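# Load masking tape into cart and park it in yellow bay

## Task

Get the masking tape roll fully inside the top tray of the utility cart, and move the cart into the yellow taped bay so that each of its four wheels sits within the tape lines, touching none of them. The robot must not topple or finish leaning. The result only counts if it stays that way without the robot holding anything in place.

## Robot and tools

Robot: a Hello Robot Stretch 4, a single-arm mobile manipulator. It has an omni-wheel base, a lift that rides up a mast, one arm that telescopes straight ahead, a three-joint wrist and a two-finger gripper. It stands about 1.6 m tall, and the base rim lies within 0.23 m of the base origin. A loose object may occasionally get nudged by an outside force.

Frames: the base frame sits on the floor below the base centre, x ahead, y to the left, z up. The odometry frame is where the base frame was when the scene began. hand_pose is reported in the base frame; it marks a point between the open fingertips, and its axes line up with the base frame when all wrist joints are 0. The printed value may be slightly off.

execute_actions(actions, cameras): actions is a list holding one action or nothing (empty just reports state and images). An action may contain base, joints, or both, plus optional pace and contact_limits; alternatively it contains only end_of_arm. All its motions begin at once and may finish at different times; no action runs past 15 s.
- base: exactly one relative move measured from where the base last reported itself. translate_m: straight drive in metres, forward positive, -2 to 2. strafe_m: sideways slide in metres, left positive, -2 to 2. rotate_rad: spin in place in radians, counter-clockwise (left) positive, -3.2 to 3.2.
- joints: a dict of absolute targets by name. lift_m 0 to 1.2 m; arm_m 0 to 0.55 m extension; wrist_yaw_rad -1.134 to 4.276 (0 ahead, positive left, 3.14 stowed back, above 3.4 the arm may block); wrist_pitch_rad -1.117 to 4.259 (0 level, 1.57 pointing down); wrist_roll_rad -1.117 to 4.259 (0 keeps fingers level, positive turns clockwise viewed from behind); gripper_m -0.038 to 0.141, the fingertip gap in metres (negative means fingers press together). Done tolerances: lift and arm ±0.004, yaw and roll ±0.02, pitch ±0.05, gripper ±0.004. Targets past a joint's range are clipped and the result notes it; unknown keys or other bad values reject the whole call with no motion.
- pace: "slow", "default", "fast" or "max"; base speed up to 0.1/0.3/0.4/0.6 m/s and turning up to 1/2/3/4 rad/s. With the lift above 0.2 the base is slowed further, down to 0.3 m/s and 1 rad/s at full height.
- contact_limits: {"arm_m": value} from 0 (gentlest) to 0.75 (firmest), default 0.5; how hard the arm may push before halting.
- end_of_arm: "enable_torque" re-powers any wrist or gripper motor that shut itself off.
- cameras: list of head_camera, head_left_camera, head_right_camera, wrist_camera or "all"; omitted/null/all gives every camera, [] gives none. The pictures line lists image order.
Anything left out of an action may still be driving toward an earlier target without the statuses showing it. If a result reports a stop, the remaining calls in that same reply are skipped.

wait(seconds): 0 to 10; commands nothing, returns state and images.
zoom_image(camera, region): region [x0, y0, x1, y1] in pixels of that camera's most recent full image, top-left origin, at most 504x504.
finished_scene(scene): pass the current scene number once the goal holds steadily; irreversible, and the result tells whether it succeeded.

Cameras: head_camera on the mast top looks forward and down (turn the base to aim it). head_left_camera and head_right_camera are fisheyes beside it, angled steeper, showing the base and arm. wrist_camera looks along the fingers, which appear near the bottom.

Results: lidar_m has 12 distances in metres from the base origin, 30-degree sectors starting straight ahead and going counter-clockwise (4th left, 7th behind, 10th right); "-" is nothing seen or closer than 0.25 m. It sees from roughly 0.15 m up, misses transparent items, slim legs and much behind. wrist_depth_mm is a 7x7 grid of median depths, 100 to 2000 mm, row by row from top left. base_odometry comes from wheel rotation, so slipping inflates it; heading in -3.142 to 3.142. If turned_by_wheels and turned_by_imu differ by over ~0.1 rad, a collision or slip likely happened and heading is off by about their difference. base_tilt in degrees (forward, right positive) carries a fixed bias up to ~1.5. motor_effort is percent of max, with the peak of the last action in brackets; readings are noisy and biased. Wheel motors wheel_0..2 positive means turning the base right. A load in a level gripper shifts wrist_pitch_rad effort away from 0.

Statuses: done; off_target (stopped short, may still push); contact_stop_at_<key> (hit something; that part goes slack, a slack lift can sag and slack wheels can roll); limit_stop_at_<name>, including limit_stop_at_tilt (lean beyond 6 degrees, lift/arm/wheels slack until upright) and limit_stop_at_own_body (about to strike itself, often with pitch below -0.2 and roll below -0.4 or above 4); torque_fault (a wrist or gripper motor overstrained and went limp until enable_torque). on_its_own describes things not commanded; its "held at" is the target held, not the position.

Gripping: command a gap smaller than the object; tighter pulls it inward. Neither gripper_m nor done proves a hold; look for an effort change. If fingertips jam on a surface, lift up. At scene start, lift_m 0.4 with wrist_yaw_rad 0 unfolds the wrist.

Avoid: dropping or slamming objects, hard shoves, toppling the cart or robot. Don't drive or turn carrying over 1 kg with arm_m above 0.2, especially at fast paces; steady pushing or pulling with a high gripper or large contact limit can also tip the robot. Over about 2 kg in a level gripper causes a torque fault. Shorter total robot motion is better; the robot holds its last command while you think.

Each tool is called after "Call:" as a command line: name --argument value for each argument, lists and objects as JSON in quotes; but a table of rows of numbers goes row by row, as --pt "numbers of a row", without its own name.

## Session

Call:
execute_actions --actions '[]'

Scene clock: 0.00 s.
base_odometry: x=+0.000 y=+0.000 heading=+0.000 (m, m, rad; odometry frame)
turned_by_wheels: +0.000 (rad since the last result)
turned_by_imu: +0.000 (rad since the last result)
base_tilt: forward=-0.1 right=+0.3 (deg)
lidar_m: 2.00 2.01 2.26 1.00 0.93 2.13 1.44 1.46 1.98 0.86 0.86 0.98
base_status: not commanded
joint_positions: lift_m=+0.147 arm_m=-0.002 wrist_yaw_rad=+3.174 wrist_pitch_rad=-0.014 wrist_roll_rad=+0.004 gripper_m=+0.057
joint_status: not commanded
motor_effort: lift_m=+19 arm_m=+0 wrist_yaw_rad=-1 wrist_pitch_rad=-7 wrist_roll_rad=+2 gripper_m=-7 wheel_0=+0 wheel_1=+0 wheel_2=+0 (%)
hand_pose: x=-0.1224 y=+0.0780 z=+0.3298 quat_wxyz=(-0.016, +0.007, +0.002, +1.000) (m; base frame)
wrist_depth_mm: - 141 141 - - - - / - 107 139 1921 - - - / - 111 139 1983 - - - / 141 133 158 1921 - - - / 215 1808 1863 1863 - - - / 223 1336 198 1464 213 1576 1661 / 225 831 904 147 891 976 1025
pictures: head_camera, head_left_camera, head_right_camera, wrist_camera
Images, in order (width x height): head_camera 420x560, head_left_camera 420x672, head_right_camera 420x672, wrist_camera 616x392.

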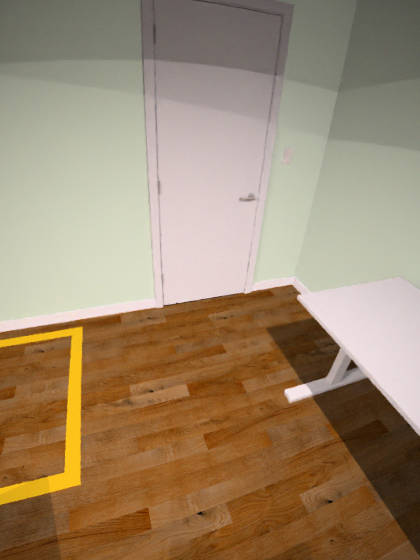

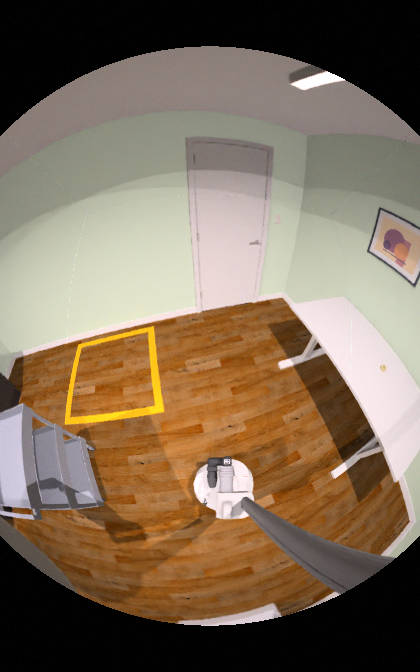

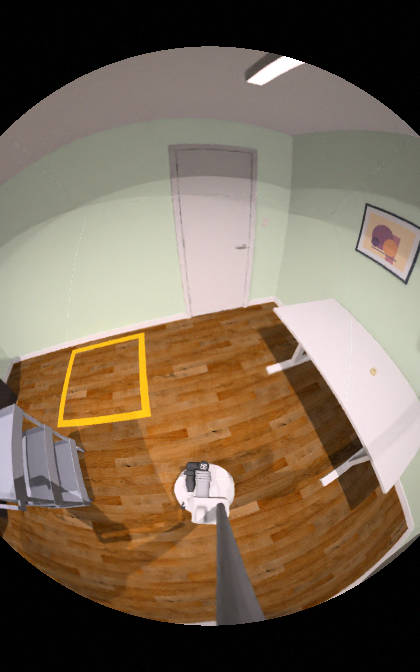

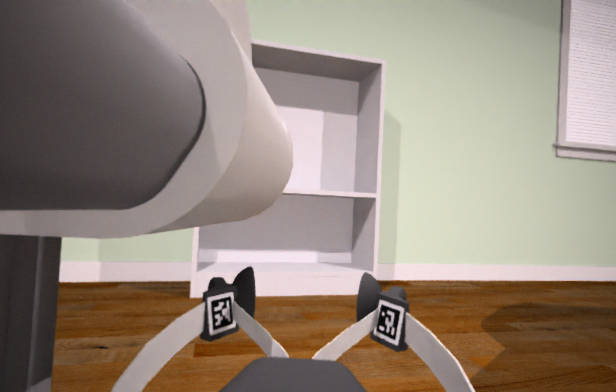

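Call:
zoom_image --camera "head_right_camera" --region '[260, 280, 420, 500]'

Call:
zoom_image --camera "head_left_camera" --region '[0, 300, 200, 560]'

Region (260, 280, 420, 500) of head_right_camera's 420x672 image, scaled by 2.291, with more detail than that image has; it fills the left 367 columns of this view, and the rest is white.

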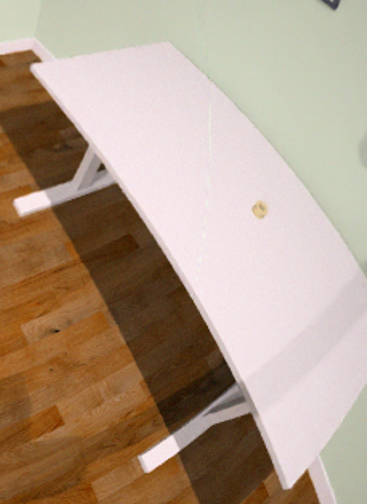

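Region (0, 300, 200, 560) of head_left_camera's 420x672 image, scaled by 1.938, with more detail than that image has; it fills the left 388 columns of this view, and the rest is white.

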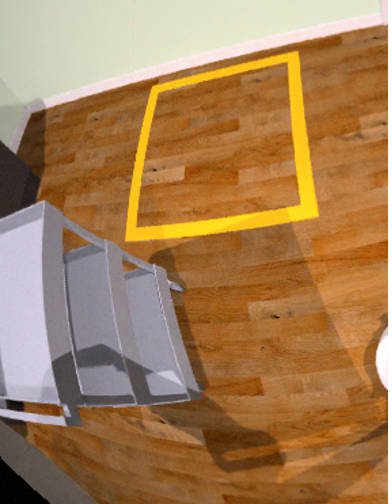

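Call:
execute_actions --actions '[{"base": {"rotate_rad": -1.31}, "joints": {"lift_m": 0.95, "wrist_yaw_rad": 0, "gripper_m": 0.12}, "pace": "fast"}]'

Scene clock: 33.87 s.
base_odometry: x=+0.000 y=+0.000 heading=-1.310 (m, m, rad; odometry frame)
turned_by_wheels: -1.310 (rad since the last result)
turned_by_imu: -1.319 (rad since the last result)
base_tilt: forward=+0.0 right=+0.3 (deg)
lidar_m: 0.86 0.89 1.16 1.99 2.05 1.09 0.95 2.68 1.54 1.43 1.81 0.91
base_status: done
joint_positions: lift_m=+0.950 arm_m=-0.002 wrist_yaw_rad=+0.000 wrist_pitch_rad=-0.014 wrist_roll_rad=+0.004 gripper_m=+0.120
joint_status: all done
motor_effort: lift_m=+24(25) arm_m=+0(0) wrist_yaw_rad=-2(7) wrist_pitch_rad=-7(5) wrist_roll_rad=+1(1) gripper_m=+0(3) wheel_0=+0(8) wheel_1=-1(8) wheel_2=+0(10) (%)
hand_pose: x=+0.4573 y=-0.0873 z=+1.1319 quat_wxyz=(+1.000, +0.002, -0.007, +0.000) (m; base frame)
wrist_depth_mm: 1499 1464 1430 1499 1464 1464 1537 / 1430 1430 1464 1464 1464 1464 1499 / 1430 1430 1464 1464 1499 1464 1499 / 1464 1430 1464 1499 1464 1464 1464 / 1430 1464 1430 1430 1464 1464 1464 / 1430 1336 1366 1430 1464 1464 1430 / 1042 1008 1098 151 1098 1464 1464
pictures: head_camera, head_left_camera, head_right_camera, wrist_camera
Images, in order (width x height): head_camera 420x560, head_left_camera 420x672, head_right_camera 420x672, wrist_camera 616x392.

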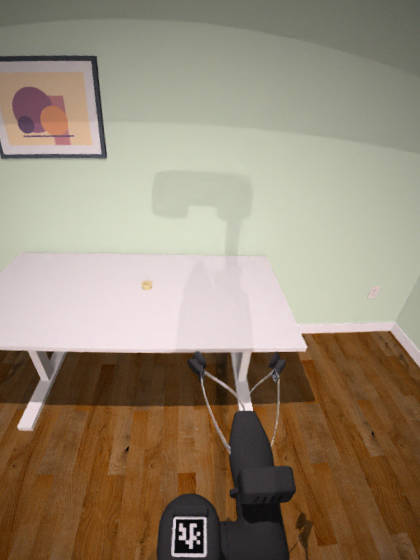

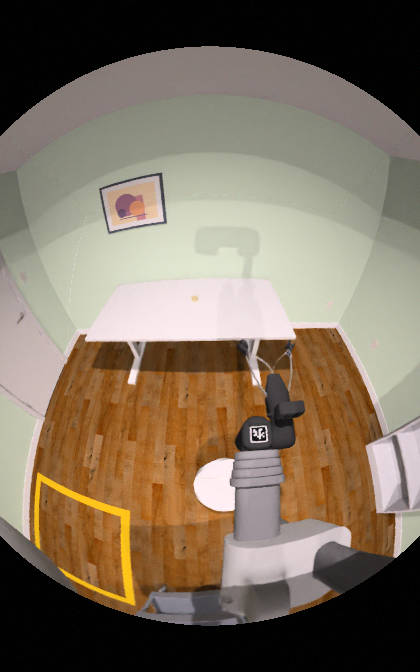

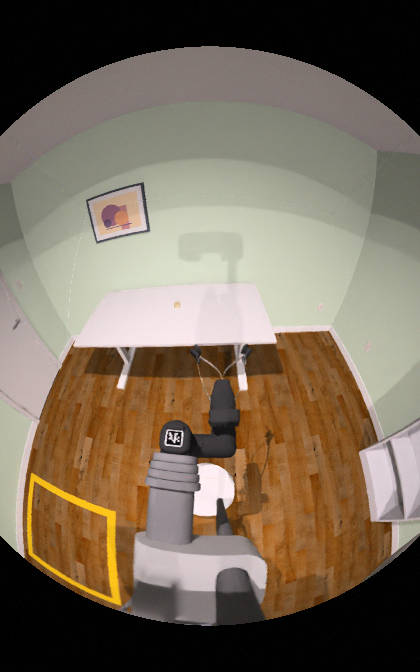

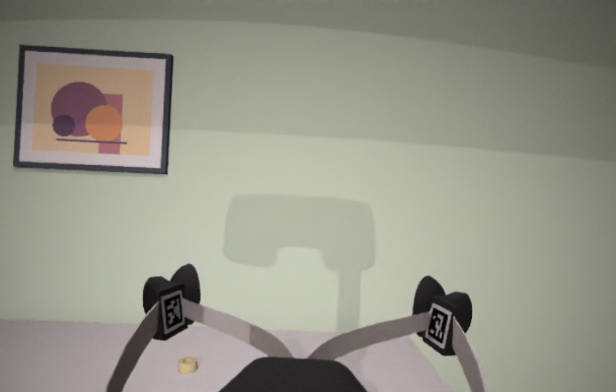

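Call:
execute_actions --actions '[{"base": {"rotate_rad": 0.262}, "joints": {"lift_m": 1.0, "wrist_pitch_rad": 0.45}, "pace": "fast"}]' --cameras '["head_camera", "wrist_camera"]'

Scene clock: 91.13 s.
base_odometry: x=+0.000 y=+0.000 heading=-1.048 (m, m, rad; odometry frame)
turned_by_wheels: +0.262 (rad since the last result)
turned_by_imu: +0.265 (rad since the last result)
base_tilt: forward=-0.1 right=+0.3 (deg)
lidar_m: 0.86 0.98 2.00 2.00 2.26 0.99 0.94 2.13 1.45 1.43 1.99 0.85
base_status: done
joint_positions: lift_m=+1.000 arm_m=-0.002 wrist_yaw_rad=+0.000 wrist_pitch_rad=+0.452 wrist_roll_rad=+0.004 gripper_m=+0.120
joint_status: all done
motor_effort: lift_m=+23(26) arm_m=+0(0) wrist_yaw_rad=-2(2) wrist_pitch_rad=-6(5) wrist_roll_rad=+2(2) gripper_m=-3(2) wheel_0=-2(5) wheel_1=-1(4) wheel_2=-2(4) (%)
hand_pose: x=+0.4284 y=-0.0874 z=+1.0520 quat_wxyz=(+0.975, +0.002, +0.224, +0.000) (m; base frame)
wrist_depth_mm: 1618 1499 1397 1336 1281 1182 1160 / 1756 1618 1499 1464 1366 1255 1229 / 1921 1618 1576 1499 1430 1366 1281 / 1078 1098 1118 1138 1160 1205 1308 / 1983 917 854 866 866 904 891 / 1708 1576 1618 1661 723 707 723 / 1430 1430 1464 151 1499 1397 1499
pictures: head_camera, wrist_camera
Images, in order (width x height): head_camera 420x560, wrist_camera 616x392.

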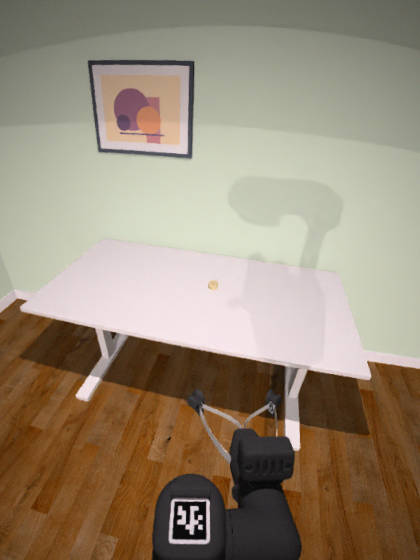

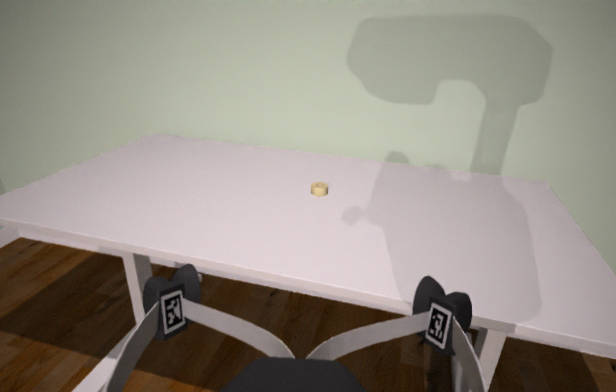

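Call:
execute_actions --actions '[{"base": {"translate_m": 0.62}, "joints": {"arm_m": 0.5, "wrist_pitch_rad": 1.57}, "pace": "fast"}]' --cameras '["head_camera", "wrist_camera"]'

Scene clock: 118.97 s.
base_odometry: x=+0.309 y=-0.537 heading=-1.048 (m, m, rad; odometry frame)
turned_by_wheels: +0.000 (rad since the last result)
turned_by_imu: +0.000 (rad since the last result)
base_tilt: forward=-0.1 right=+0.3 (deg)
lidar_m: 0.25 0.28 0.48 1.85 2.11 1.64 1.57 1.94 1.66 0.58 0.31 0.25
base_status: done
joint_positions: lift_m=+1.000 arm_m=+0.499 wrist_yaw_rad=+0.000 wrist_pitch_rad=+1.570 wrist_roll_rad=+0.003 gripper_m=+0.120
joint_status: all done
motor_effort: lift_m=+23(23) arm_m=+8(9) wrist_yaw_rad=-2(0) wrist_pitch_rad=-1(3) wrist_roll_rad=+2(1) gripper_m=+2(2) wheel_0=+0(6) wheel_1=-1(5) wheel_2=+2(12) (%)
hand_pose: x=+0.6698 y=-0.0874 z=+0.8894 quat_wxyz=(+0.707, +0.001, +0.707, -0.001) (m; base frame)
wrist_depth_mm: 404 404 402 397 394 394 394 / 404 399 399 394 397 397 394 / 404 402 399 397 397 397 392 / 399 402 399 394 394 392 392 / 402 399 397 394 394 394 392 / 402 399 397 394 394 394 389 / 402 399 397 151 394 392 392
pictures: head_camera, wrist_camera
Images, in order (width x height): head_camera 420x560, wrist_camera 616x392.

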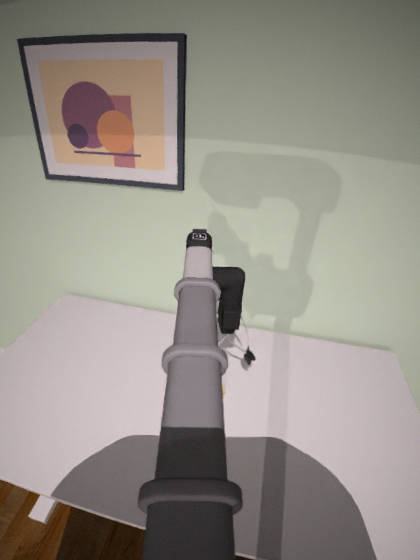

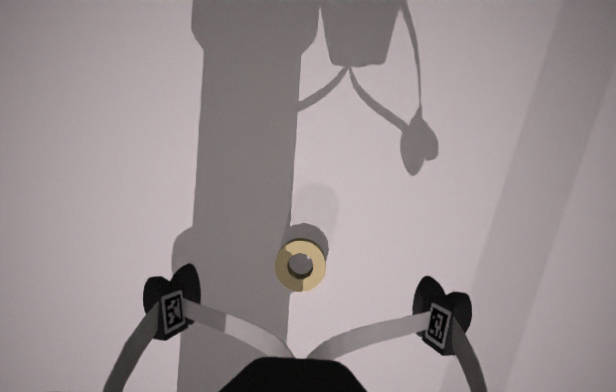

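Call:
execute_actions --actions '[{"base": {"strafe_m": 0.01}, "joints": {"arm_m": 0.487, "lift_m": 0.855, "gripper_m": 0.095}, "pace": "fast"}]' --cameras '["head_camera", "wrist_camera", "head_right_camera"]'

Scene clock: 135.73 s.
base_odometry: x=+0.318 y=-0.532 heading=-1.048 (m, m, rad; odometry frame)
turned_by_wheels: +0.000 (rad since the last result)
turned_by_imu: +0.001 (rad since the last result)
base_tilt: forward=-0.1 right=+0.3 (deg)
lidar_m: 0.26 0.30 0.48 1.84 2.08 1.63 1.57 1.94 1.69 0.58 0.31 0.25
base_status: done
joint_positions: lift_m=+0.855 arm_m=+0.488 wrist_yaw_rad=+0.000 wrist_pitch_rad=+1.570 wrist_roll_rad=+0.003 gripper_m=+0.095
joint_status: all done
motor_effort: lift_m=+14(19) arm_m=-8(9) wrist_yaw_rad=-1(2) wrist_pitch_rad=-1(1) wrist_roll_rad=+2(1) gripper_m=-2(0) wheel_0=+2(9) wheel_1=+0(8) wheel_2=+0(1) (%)
hand_pose: x=+0.6596 y=-0.0874 z=+0.7451 quat_wxyz=(+0.707, +0.001, +0.707, -0.001) (m; base frame)
wrist_depth_mm: 256 254 253 252 252 250 249 / 256 254 254 251 251 250 248 / 255 255 252 252 251 249 248 / 255 255 252 251 250 249 249 / 254 253 252 251 250 249 247 / 255 253 203 227 204 248 247 / 254 252 252 147 249 248 247
pictures: head_camera, head_right_camera, wrist_camera
Images, in order (width x height): head_camera 420x560, head_right_camera 420x672, wrist_camera 616x392.

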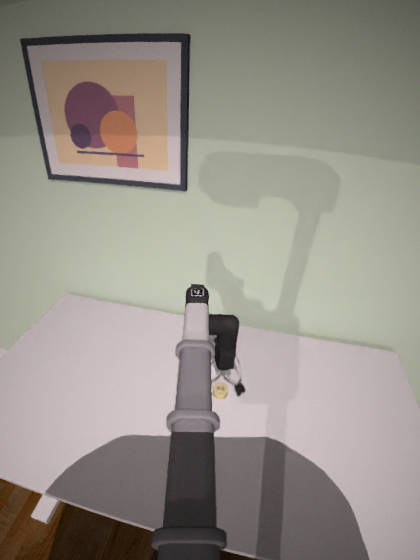

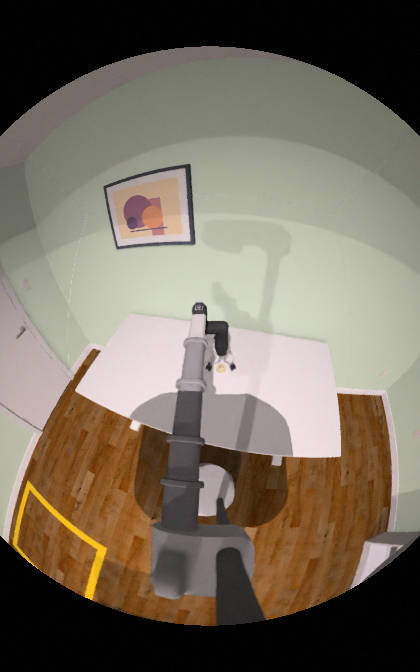

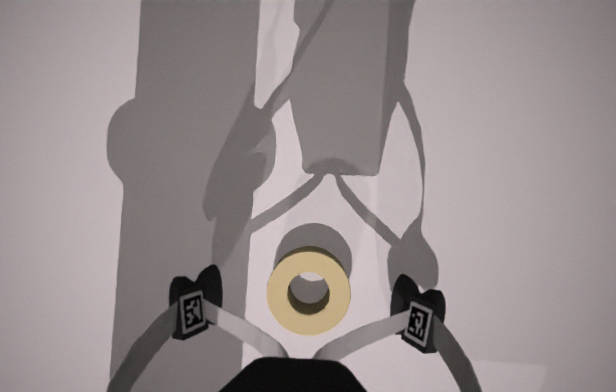

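Call:
zoom_image --camera "wrist_camera" --region '[140, 200, 480, 392]'

Call:
zoom_image --camera "head_right_camera" --region '[180, 300, 260, 400]'

Region (140, 200, 480, 392) of wrist_camera's 616x392 image, scaled by 1.482; it fills the top 285 rows of this view, and the rest is white.

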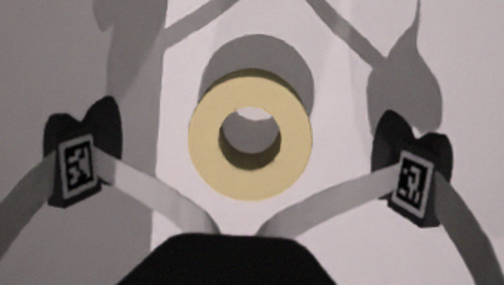

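Region (180, 300, 260, 400) of head_right_camera's 420x672 image, scaled by 5.040, with more detail than that image has; it fills the left 403 columns of this view, and the rest is white.

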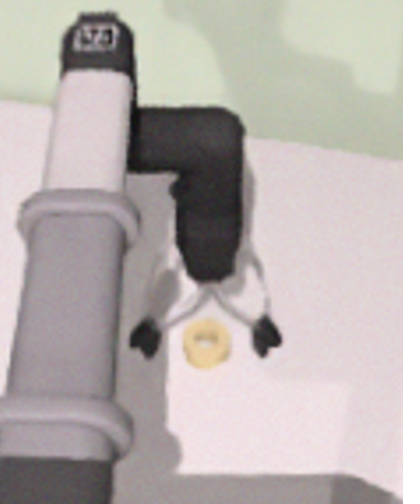

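Call:
execute_actions --actions '[{"joints": {"lift_m": 0.841, "gripper_m": 0.066}, "pace": "fast"}]' --cameras '["wrist_camera", "head_right_camera"]'

Scene clock: 153.87 s.
base_odometry: x=+0.318 y=-0.532 heading=-1.048 (m, m, rad; odometry frame)
turned_by_wheels: +0.000 (rad since the last result)
turned_by_imu: +0.001 (rad since the last result)
base_tilt: forward=-0.1 right=+0.3 (deg)
lidar_m: 0.25 0.30 0.48 1.84 2.08 1.63 1.58 1.95 1.70 0.57 0.31 0.26
base_status: not commanded
joint_positions: lift_m=+0.842 arm_m=+0.488 wrist_yaw_rad=-0.001 wrist_pitch_rad=+1.574 wrist_roll_rad=+0.003 gripper_m=+0.066
joint_status: all done
motor_effort: lift_m=+3(13) arm_m=-8(8) wrist_yaw_rad=+1(1) wrist_pitch_rad=-11(14) wrist_roll_rad=+2(1) gripper_m=-22(21) wheel_0=+2(2) wheel_1=+0(0) wheel_2=+0(0) (%)
hand_pose: x=+0.6583 y=-0.0874 z=+0.7320 quat_wxyz=(+0.706, +0.001, +0.708, -0.001) (m; base frame)
wrist_depth_mm: 249 247 246 247 244 244 243 / 248 247 246 245 244 243 243 / 247 246 245 244 244 243 242 / 247 247 245 244 244 243 241 / 246 245 245 244 243 242 240 / 246 246 216 219 212 242 240 / 245 244 245 243 241 240 241
pictures: head_right_camera, wrist_camera
Images, in order (width x height): head_right_camera 420x672, wrist_camera 616x392.

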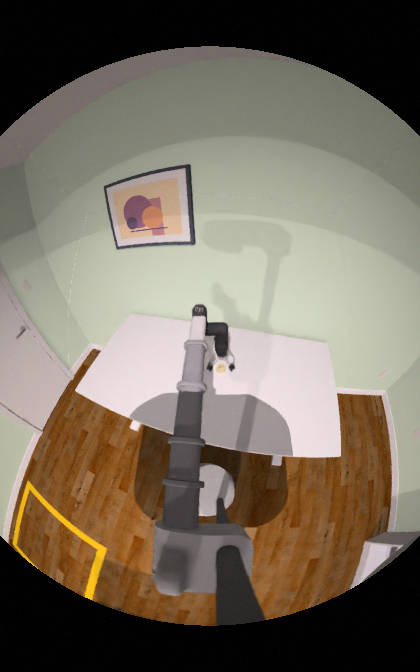

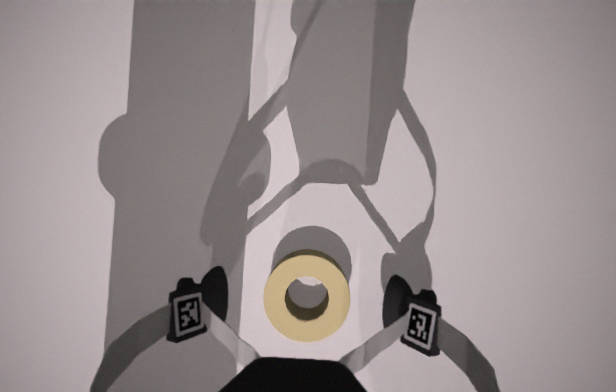

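Call:
execute_actions --actions '[{"joints": {"lift_m": 0.859}, "pace": "fast"}]' --cameras '["wrist_camera", "head_right_camera"]'

Scene clock: 160.27 s.
base_odometry: x=+0.318 y=-0.532 heading=-1.048 (m, m, rad; odometry frame)
turned_by_wheels: +0.000 (rad since the last result)
turned_by_imu: +0.001 (rad since the last result)
base_tilt: forward=+0.0 right=+0.3 (deg)
lidar_m: 0.25 0.30 0.49 1.84 2.10 1.64 1.57 1.94 1.68 0.59 0.30 0.25
base_status: not commanded
joint_positions: lift_m=+0.859 arm_m=+0.488 wrist_yaw_rad=+0.000 wrist_pitch_rad=+1.570 wrist_roll_rad=+0.003 gripper_m=+0.066
joint_status: all done
motor_effort: lift_m=+24(22) arm_m=-8(8) wrist_yaw_rad=+0(1) wrist_pitch_rad=-2(10) wrist_roll_rad=+2(1) gripper_m=-3(20) wheel_0=+2(2) wheel_1=+0(0) wheel_2=+0(0) (%)
hand_pose: x=+0.6594 y=-0.0874 z=+0.7484 quat_wxyz=(+0.707, +0.001, +0.707, -0.001) (m; base frame)
wrist_depth_mm: 259 258 257 254 255 253 252 / 259 257 256 256 254 253 252 / 259 258 256 255 253 253 252 / 258 256 256 254 254 252 252 / 257 257 255 254 254 252 250 / 258 257 198 229 213 252 250 / 258 256 255 147 253 252 250
pictures: head_right_camera, wrist_camera
Images, in order (width x height): head_right_camera 420x672, wrist_camera 616x392.

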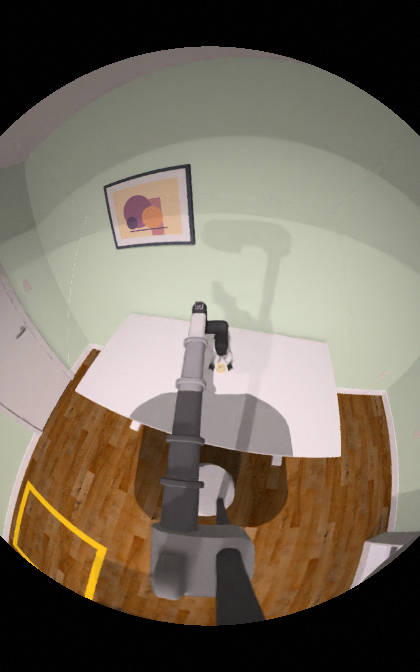

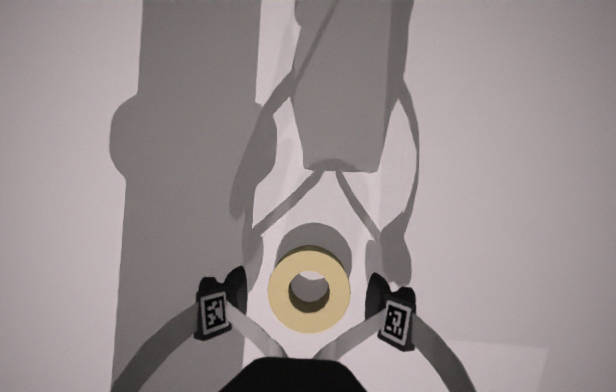

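Fingers are free now. Closing on the tape.

Call:
execute_actions --actions '[{"joints": {"gripper_m": 0.015}, "pace": "fast"}]' --cameras '["wrist_camera", "head_right_camera"]'

Scene clock: 165.43 s.
base_odometry: x=+0.318 y=-0.532 heading=-1.048 (m, m, rad; odometry frame)
turned_by_wheels: +0.000 (rad since the last result)
turned_by_imu: +0.001 (rad since the last result)
base_tilt: forward=+0.0 right=+0.3 (deg)
lidar_m: 0.25 0.29 0.48 1.85 2.11 1.65 1.58 1.92 1.69 0.58 0.31 0.25
base_status: not commanded
joint_positions: lift_m=+0.859 arm_m=+0.488 wrist_yaw_rad=+0.000 wrist_pitch_rad=+1.570 wrist_roll_rad=+0.003 gripper_m=+0.015
joint_status: all done
motor_effort: lift_m=+24(24) arm_m=-8(8) wrist_yaw_rad=+0(0) wrist_pitch_rad=-1(1) wrist_roll_rad=+2(2) gripper_m=-21(22) wheel_0=+2(2) wheel_1=+0(0) wheel_2=+0(0) (%)
hand_pose: x=+0.6594 y=-0.0874 z=+0.7484 quat_wxyz=(+0.707, +0.001, +0.707, -0.001) (m; base frame)
wrist_depth_mm: 258 258 257 256 254 254 252 / 259 258 257 255 254 252 252 / 258 256 255 254 254 253 252 / 258 257 256 254 253 252 251 / 257 256 255 254 252 252 250 / 258 256 193 224 207 252 250 / 257 256 255 254 253 251 251
pictures: head_right_camera, wrist_camera
Images, in order (width x height): head_right_camera 420x672, wrist_camera 616x392.

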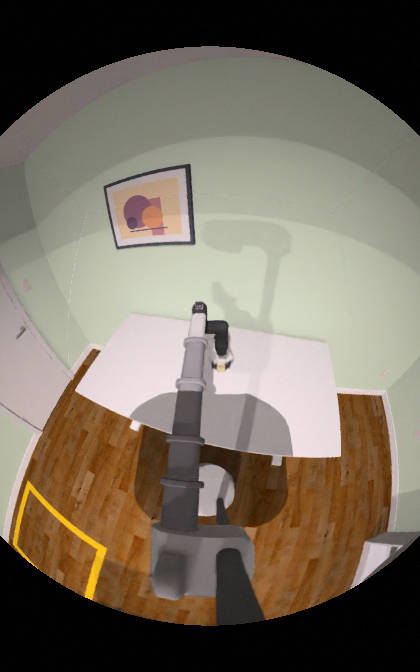

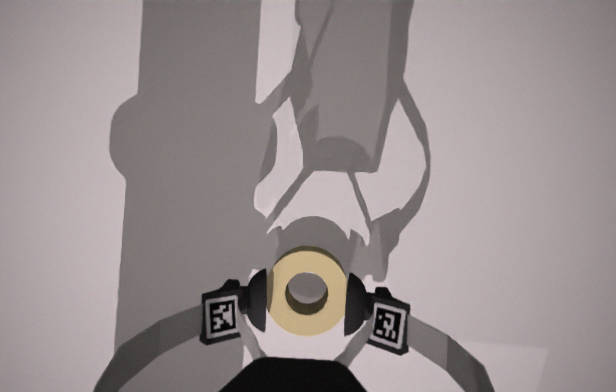

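Call:
execute_actions --actions '[{"base": {"rotate_rad": 1.85}, "joints": {"lift_m": 0.92, "arm_m": 0.02}, "pace": "fast"}]'

Scene clock: 244.63 s.
base_odometry: x=+0.318 y=-0.532 heading=+0.801 (m, m, rad; odometry frame)
turned_by_wheels: +1.850 (rad since the last result)
turned_by_imu: +1.866 (rad since the last result)
base_tilt: forward=-0.1 right=+0.3 (deg)
lidar_m: 1.92 2.52 1.57 2.79 1.69 1.90 0.48 0.27 0.25 0.26 0.36 1.84
base_status: done
joint_positions: lift_m=+0.920 arm_m=+0.022 wrist_yaw_rad=+0.000 wrist_pitch_rad=+1.570 wrist_roll_rad=+0.004 gripper_m=+0.015
joint_status: all done
motor_effort: lift_m=+23(23) arm_m=-8(11) wrist_yaw_rad=-1(1) wrist_pitch_rad=-2(0) wrist_roll_rad=+2(1) gripper_m=-21(23) wheel_0=-1(8) wheel_1=-1(7) wheel_2=-2(6) (%)
hand_pose: x=+0.1926 y=-0.0874 z=+0.8094 quat_wxyz=(+0.707, +0.001, +0.707, -0.001) (m; base frame)
wrist_depth_mm: 1078 1060 1060 1060 1042 1042 1060 / 1060 1078 1060 1060 1042 1042 1060 / 1078 1060 1060 1042 1042 1042 1008 / 1078 1060 1060 1060 1042 1025 1025 / 1060 1060 842 842 1042 1042 1042 / 1060 1060 193 224 207 1025 1042 / 1078 1060 831 831 1025 1025 1025
pictures: head_camera, head_left_camera, head_right_camera, wrist_camera
Images, in order (width x height): head_camera 420x560, head_left_camera 420x672, head_right_camera 420x672, wrist_camera 616x392.

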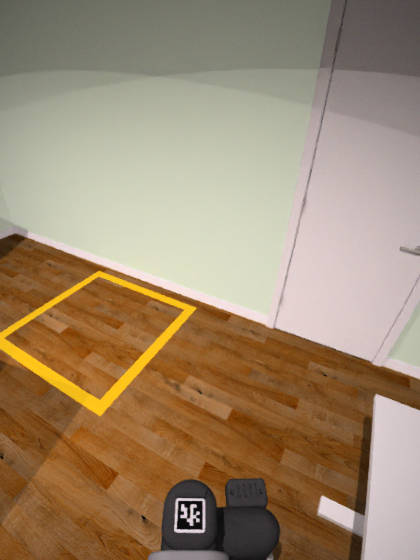

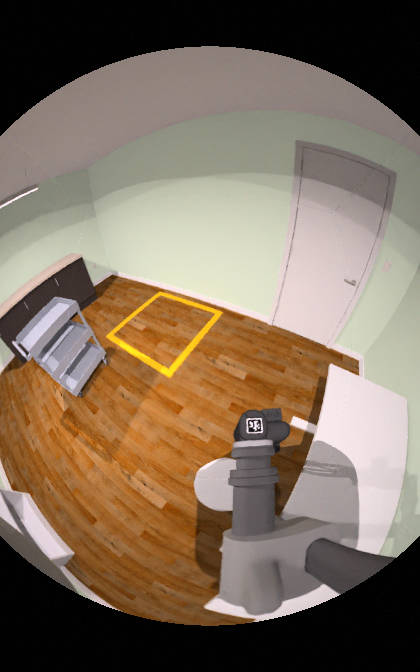

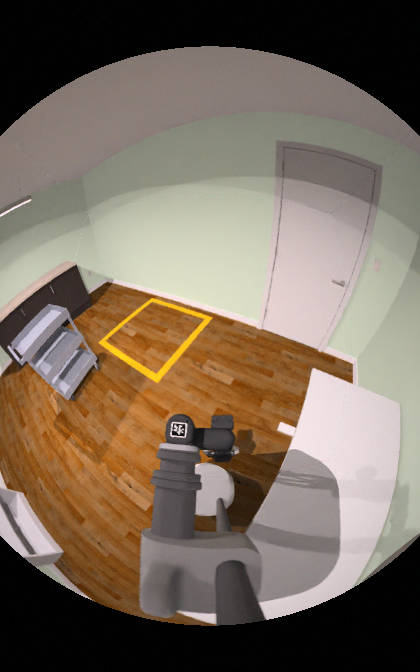

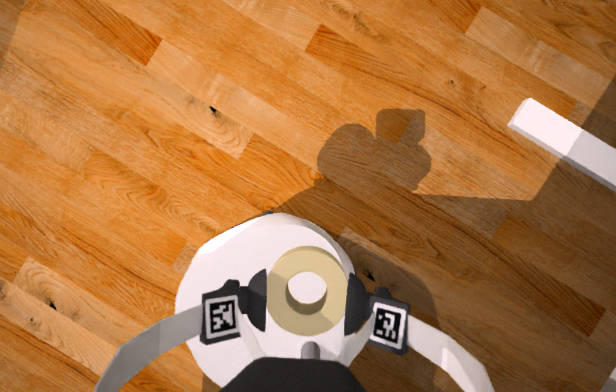

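Call:
zoom_image --camera "head_left_camera" --region '[0, 240, 240, 420]'

Call:
zoom_image --camera "head_left_camera" --region '[0, 280, 130, 410]'

Call:
zoom_image --camera "head_camera" --region '[0, 220, 220, 430]'

Region (0, 240, 240, 420) of head_left_camera's 420x672 image, scaled by 2.100, with more detail than that image has; it fills the top 378 rows of this view, and the rest is white.

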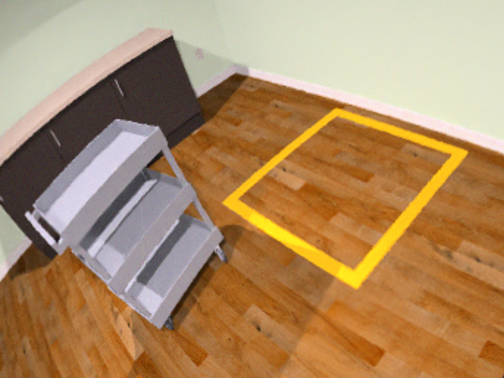

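Region (0, 280, 130, 410) of head_left_camera's 420x672 image, scaled by 3.877, with more detail than that image has.

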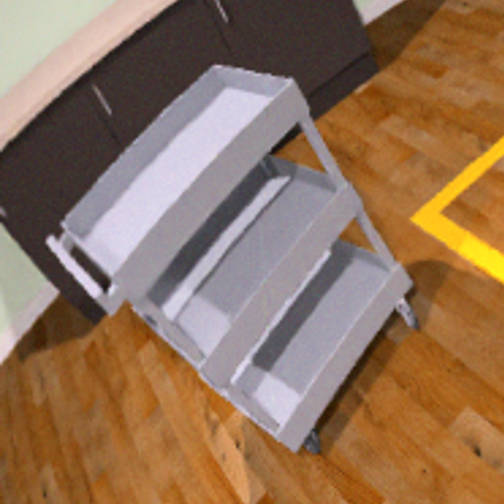

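Region (0, 220, 220, 430) of head_camera's 420x560 image, scaled by 2.291, with more detail than that image has; it fills the top 481 rows of this view, and the rest is white.

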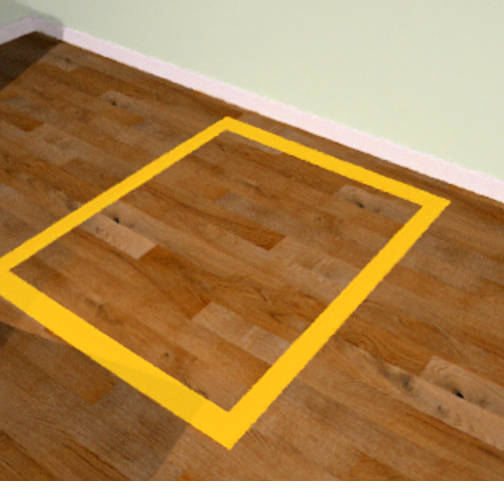

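Call:
execute_actions --actions '[{"base": {"strafe_m": 1.95}, "joints": {"lift_m": 1.07, "wrist_yaw_rad": 1.57}, "pace": "fast"}]'

Scene clock: 371.03 s.
base_odometry: x=-1.083 y=+0.824 heading=+0.801 (m, m, rad; odometry frame)
turned_by_wheels: +0.000 (rad since the last result)
turned_by_imu: +0.007 (rad since the last result)
base_tilt: forward=+0.0 right=+0.3 (deg)
lidar_m: 0.61 1.43 1.38 1.42 1.04 0.98 0.76 0.93 2.02 2.05 2.93 0.61
base_status: done
joint_positions: lift_m=+1.070 arm_m=+0.021 wrist_yaw_rad=+1.570 wrist_pitch_rad=+1.570 wrist_roll_rad=+0.004 gripper_m=+0.015
joint_status: all done
motor_effort: lift_m=+24(26) arm_m=-8(8) wrist_yaw_rad=+0(6) wrist_pitch_rad=-1(2) wrist_roll_rad=+1(1) gripper_m=-24(25) wheel_0=+0(10) wheel_1=+0(9) wheel_2=+0(1) (%)
hand_pose: x=+0.2798 y=+0.0001 z=+0.9594 quat_wxyz=(+0.501, -0.499, +0.501, +0.499) (m; base frame)
wrist_depth_mm: 1255 1205 1229 1229 1205 1182 1182 / 1229 1205 1205 1205 1229 1182 1182 / 1229 1205 1229 1182 1205 1182 1182 / 1229 1229 1008 1182 1182 1182 1182 / 1255 991 991 1060 1205 1182 1182 / 521 1205 193 223 207 1025 699 / 1205 1229 1182 1205 1118 676 699
pictures: head_camera, head_left_camera, head_right_camera, wrist_camera
Images, in order (width x height): head_camera 420x560, head_left_camera 420x672, head_right_camera 420x672, wrist_camera 616x392.

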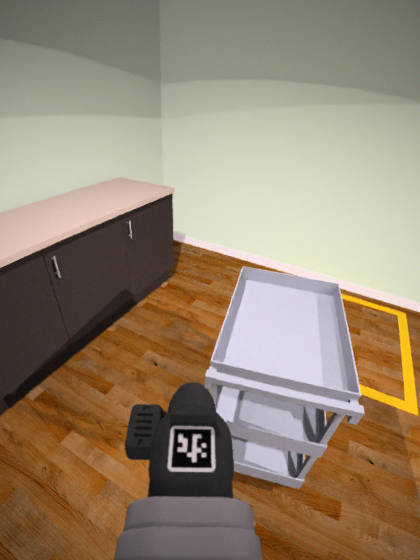

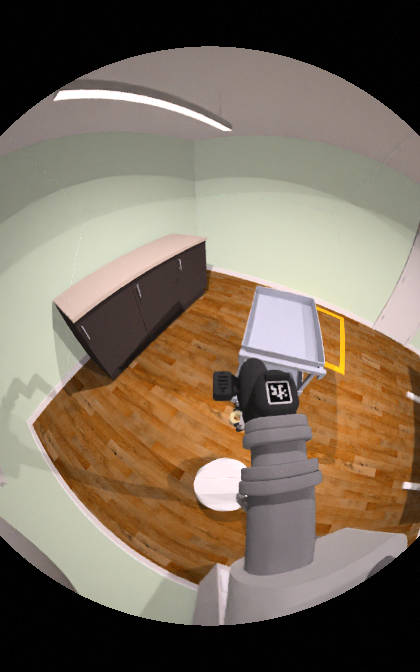

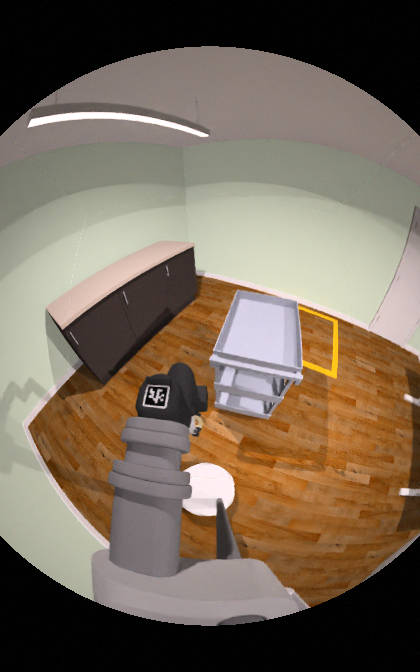

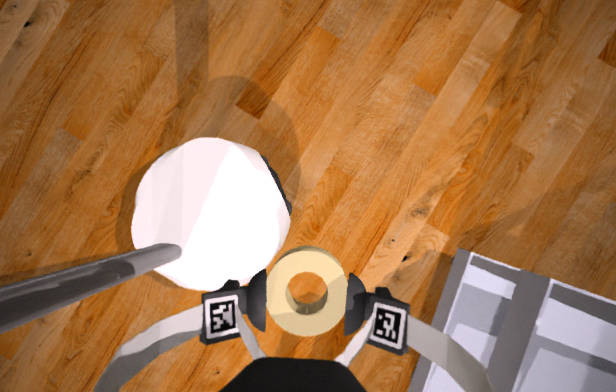

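Call:
zoom_image --camera "head_camera" --region '[180, 250, 420, 510]'

Call:
zoom_image --camera "head_right_camera" --region '[190, 270, 360, 440]'

Region (180, 250, 420, 510) of head_camera's 420x560 image, scaled by 1.938, with more detail than that image has; it fills the left 465 columns of this view, and the rest is white.

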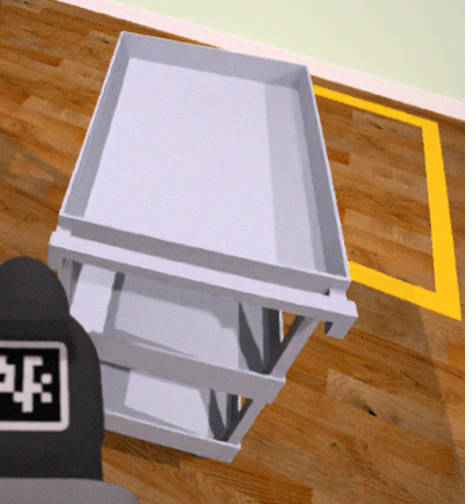

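Region (190, 270, 360, 440) of head_right_camera's 420x672 image, scaled by 2.965, with more detail than that image has.

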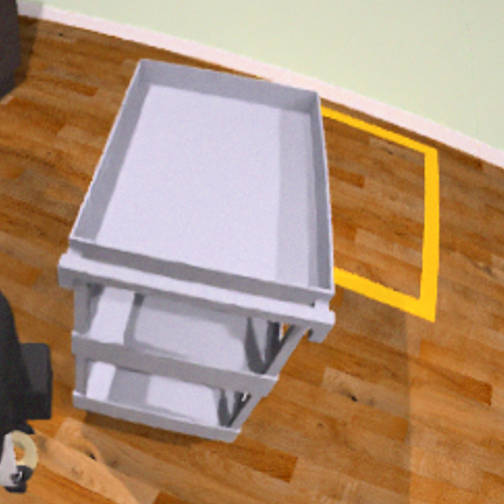

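Call:
execute_actions --actions '[{"base": {"rotate_rad": -0.283}, "joints": {"arm_m": 0.545}, "pace": "fast"}]'

Scene clock: 434.33 s.
base_odometry: x=-1.083 y=+0.824 heading=+0.519 (m, m, rad; odometry frame)
turned_by_wheels: -0.283 (rad since the last result)
turned_by_imu: -0.283 (rad since the last result)
base_tilt: forward=+0.0 right=+0.3 (deg)
lidar_m: 0.61 1.60 1.37 1.99 1.19 0.99 0.78 0.75 1.25 2.00 2.25 0.63
base_status: done
joint_positions: lift_m=+1.070 arm_m=+0.543 wrist_yaw_rad=+1.570 wrist_pitch_rad=+1.570 wrist_roll_rad=+0.004 gripper_m=+0.015
joint_status: all done
motor_effort: lift_m=+23(23) arm_m=+8(9) wrist_yaw_rad=+1(1) wrist_pitch_rad=-1(1) wrist_roll_rad=+2(1) gripper_m=-21(21) wheel_0=+1(6) wheel_1=+1(4) wheel_2=+1(7) (%)
hand_pose: x=+0.8018 y=+0.0001 z=+0.9594 quat_wxyz=(+0.501, -0.499, +0.501, +0.499) (m; base frame)
wrist_depth_mm: 1229 1205 1229 1205 1205 1205 1182 / 1229 1205 1229 1182 1205 1205 1160 / 1008 332 397 394 389 389 387 / 1025 336 394 392 389 389 387 / 991 342 394 389 392 387 387 / 1205 334 193 223 207 387 384 / 1229 324 392 389 389 384 384
pictures: head_camera, head_left_camera, head_right_camera, wrist_camera
Images, in order (width x height): head_camera 420x560, head_left_camera 420x672, head_right_camera 420x672, wrist_camera 616x392.

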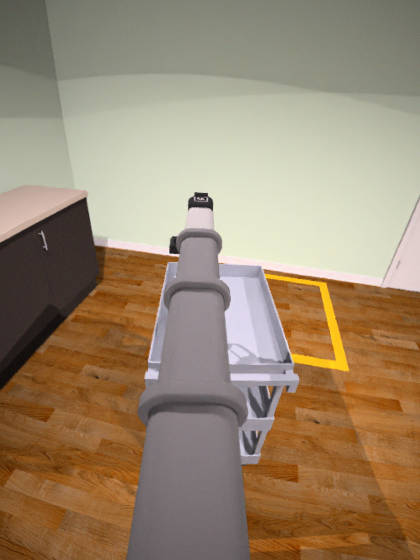

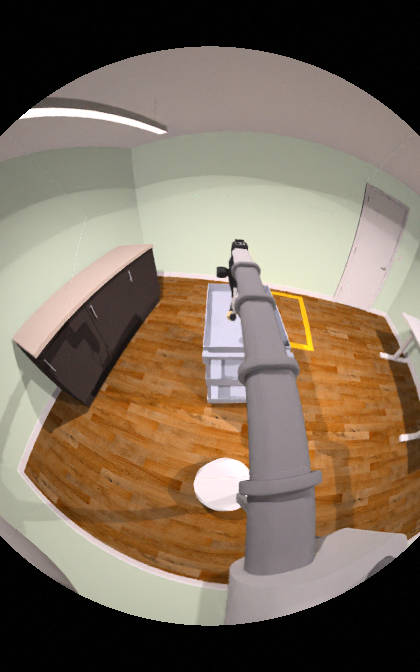

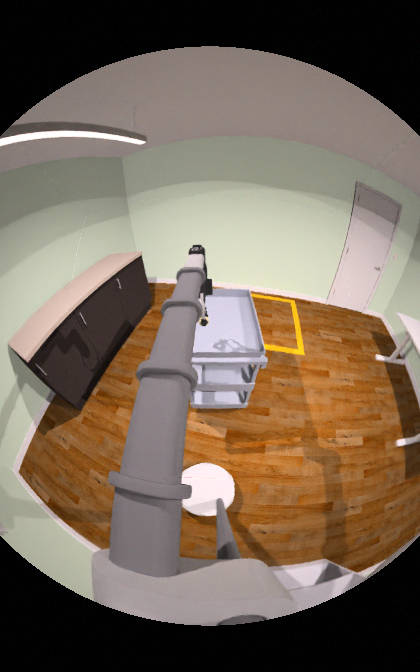

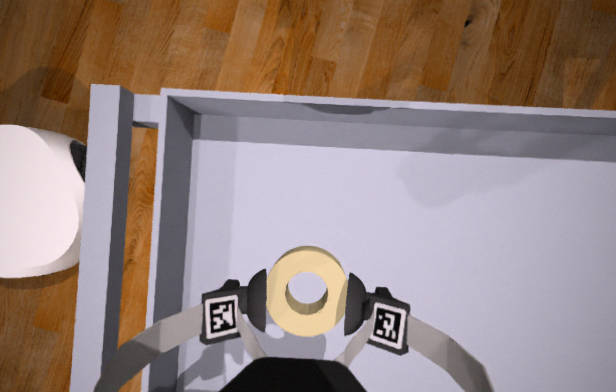

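Call:
execute_actions --actions '[{"joints": {"lift_m": 0.936}, "pace": "fast"}]' --cameras '["wrist_camera"]'

Scene clock: 448.67 s.
base_odometry: x=-1.083 y=+0.824 heading=+0.519 (m, m, rad; odometry frame)
turned_by_wheels: +0.000 (rad since the last result)
turned_by_imu: +0.001 (rad since the last result)
base_tilt: forward=+0.0 right=+0.3 (deg)
lidar_m: 0.60 1.62 1.38 1.99 1.20 0.99 0.77 0.77 1.27 1.99 2.25 0.62
base_status: not commanded
joint_positions: lift_m=+0.936 arm_m=+0.543 wrist_yaw_rad=+1.570 wrist_pitch_rad=+1.570 wrist_roll_rad=+0.004 gripper_m=+0.015
joint_status: all done
motor_effort: lift_m=+15(20) arm_m=+8(9) wrist_yaw_rad=+0(0) wrist_pitch_rad=-2(0) wrist_roll_rad=+2(2) gripper_m=-22(23) wheel_0=+0(0) wheel_1=+1(1) wheel_2=+1(0) (%)
hand_pose: x=+0.8018 y=+0.0001 z=+0.8261 quat_wxyz=(+0.501, -0.499, +0.501, +0.499) (m; base frame)
wrist_depth_mm: 218 209 213 210 203 1060 1060 / 211 249 260 258 257 248 242 / 212 260 260 259 257 256 255 / 215 260 259 258 256 255 254 / 218 262 258 257 258 255 253 / 211 259 193 224 207 255 253 / 214 239 258 256 255 253 252
pictures: wrist_camera
Images, in order (width x height): wrist_camera 616x392.

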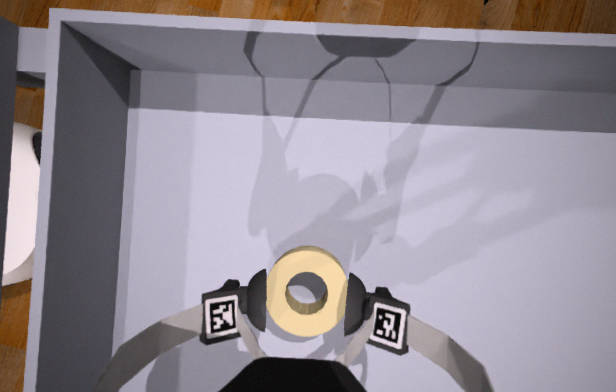

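Call:
execute_actions --actions '[{"joints": {"lift_m": 0.933, "gripper_m": 0.11}, "pace": "fast"}]' --cameras '["wrist_camera"]'

Scene clock: 457.70 s.
base_odometry: x=-1.083 y=+0.824 heading=+0.519 (m, m, rad; odometry frame)
turned_by_wheels: +0.000 (rad since the last result)
turned_by_imu: +0.001 (rad since the last result)
base_tilt: forward=+0.0 right=+0.3 (deg)
lidar_m: 0.60 1.63 1.36 1.99 1.18 0.99 0.75 0.76 1.25 2.02 2.24 0.62
base_status: not commanded
joint_positions: lift_m=+0.933 arm_m=+0.543 wrist_yaw_rad=+1.570 wrist_pitch_rad=+1.570 wrist_roll_rad=+0.004 gripper_m=+0.110
joint_status: all done
motor_effort: lift_m=+15(15) arm_m=+8(8) wrist_yaw_rad=-1(0) wrist_pitch_rad=-2(1) wrist_roll_rad=+2(2) gripper_m=+0(22) wheel_0=+0(1) wheel_1=+1(1) wheel_2=+1(1) (%)
hand_pose: x=+0.8018 y=+0.0001 z=+0.8231 quat_wxyz=(+0.501, -0.499, +0.501, +0.499) (m; base frame)
wrist_depth_mm: 210 209 201 210 203 198 1042 / 211 250 257 255 254 248 242 / 212 258 258 255 254 254 252 / 216 257 257 255 254 252 251 / 208 257 257 253 253 252 250 / 211 250 217 229 219 251 251 / 214 255 256 149 252 251 251
pictures: wrist_camera
Images, in order (width x height): wrist_camera 616x392.

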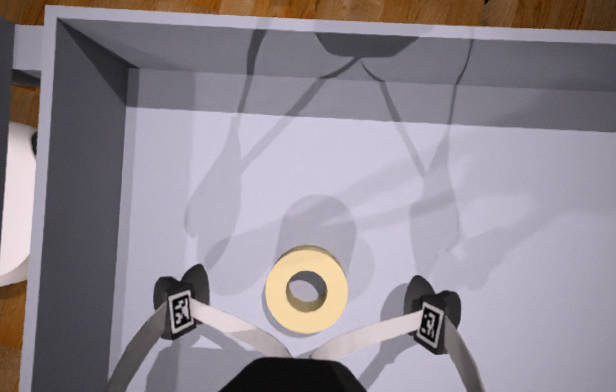

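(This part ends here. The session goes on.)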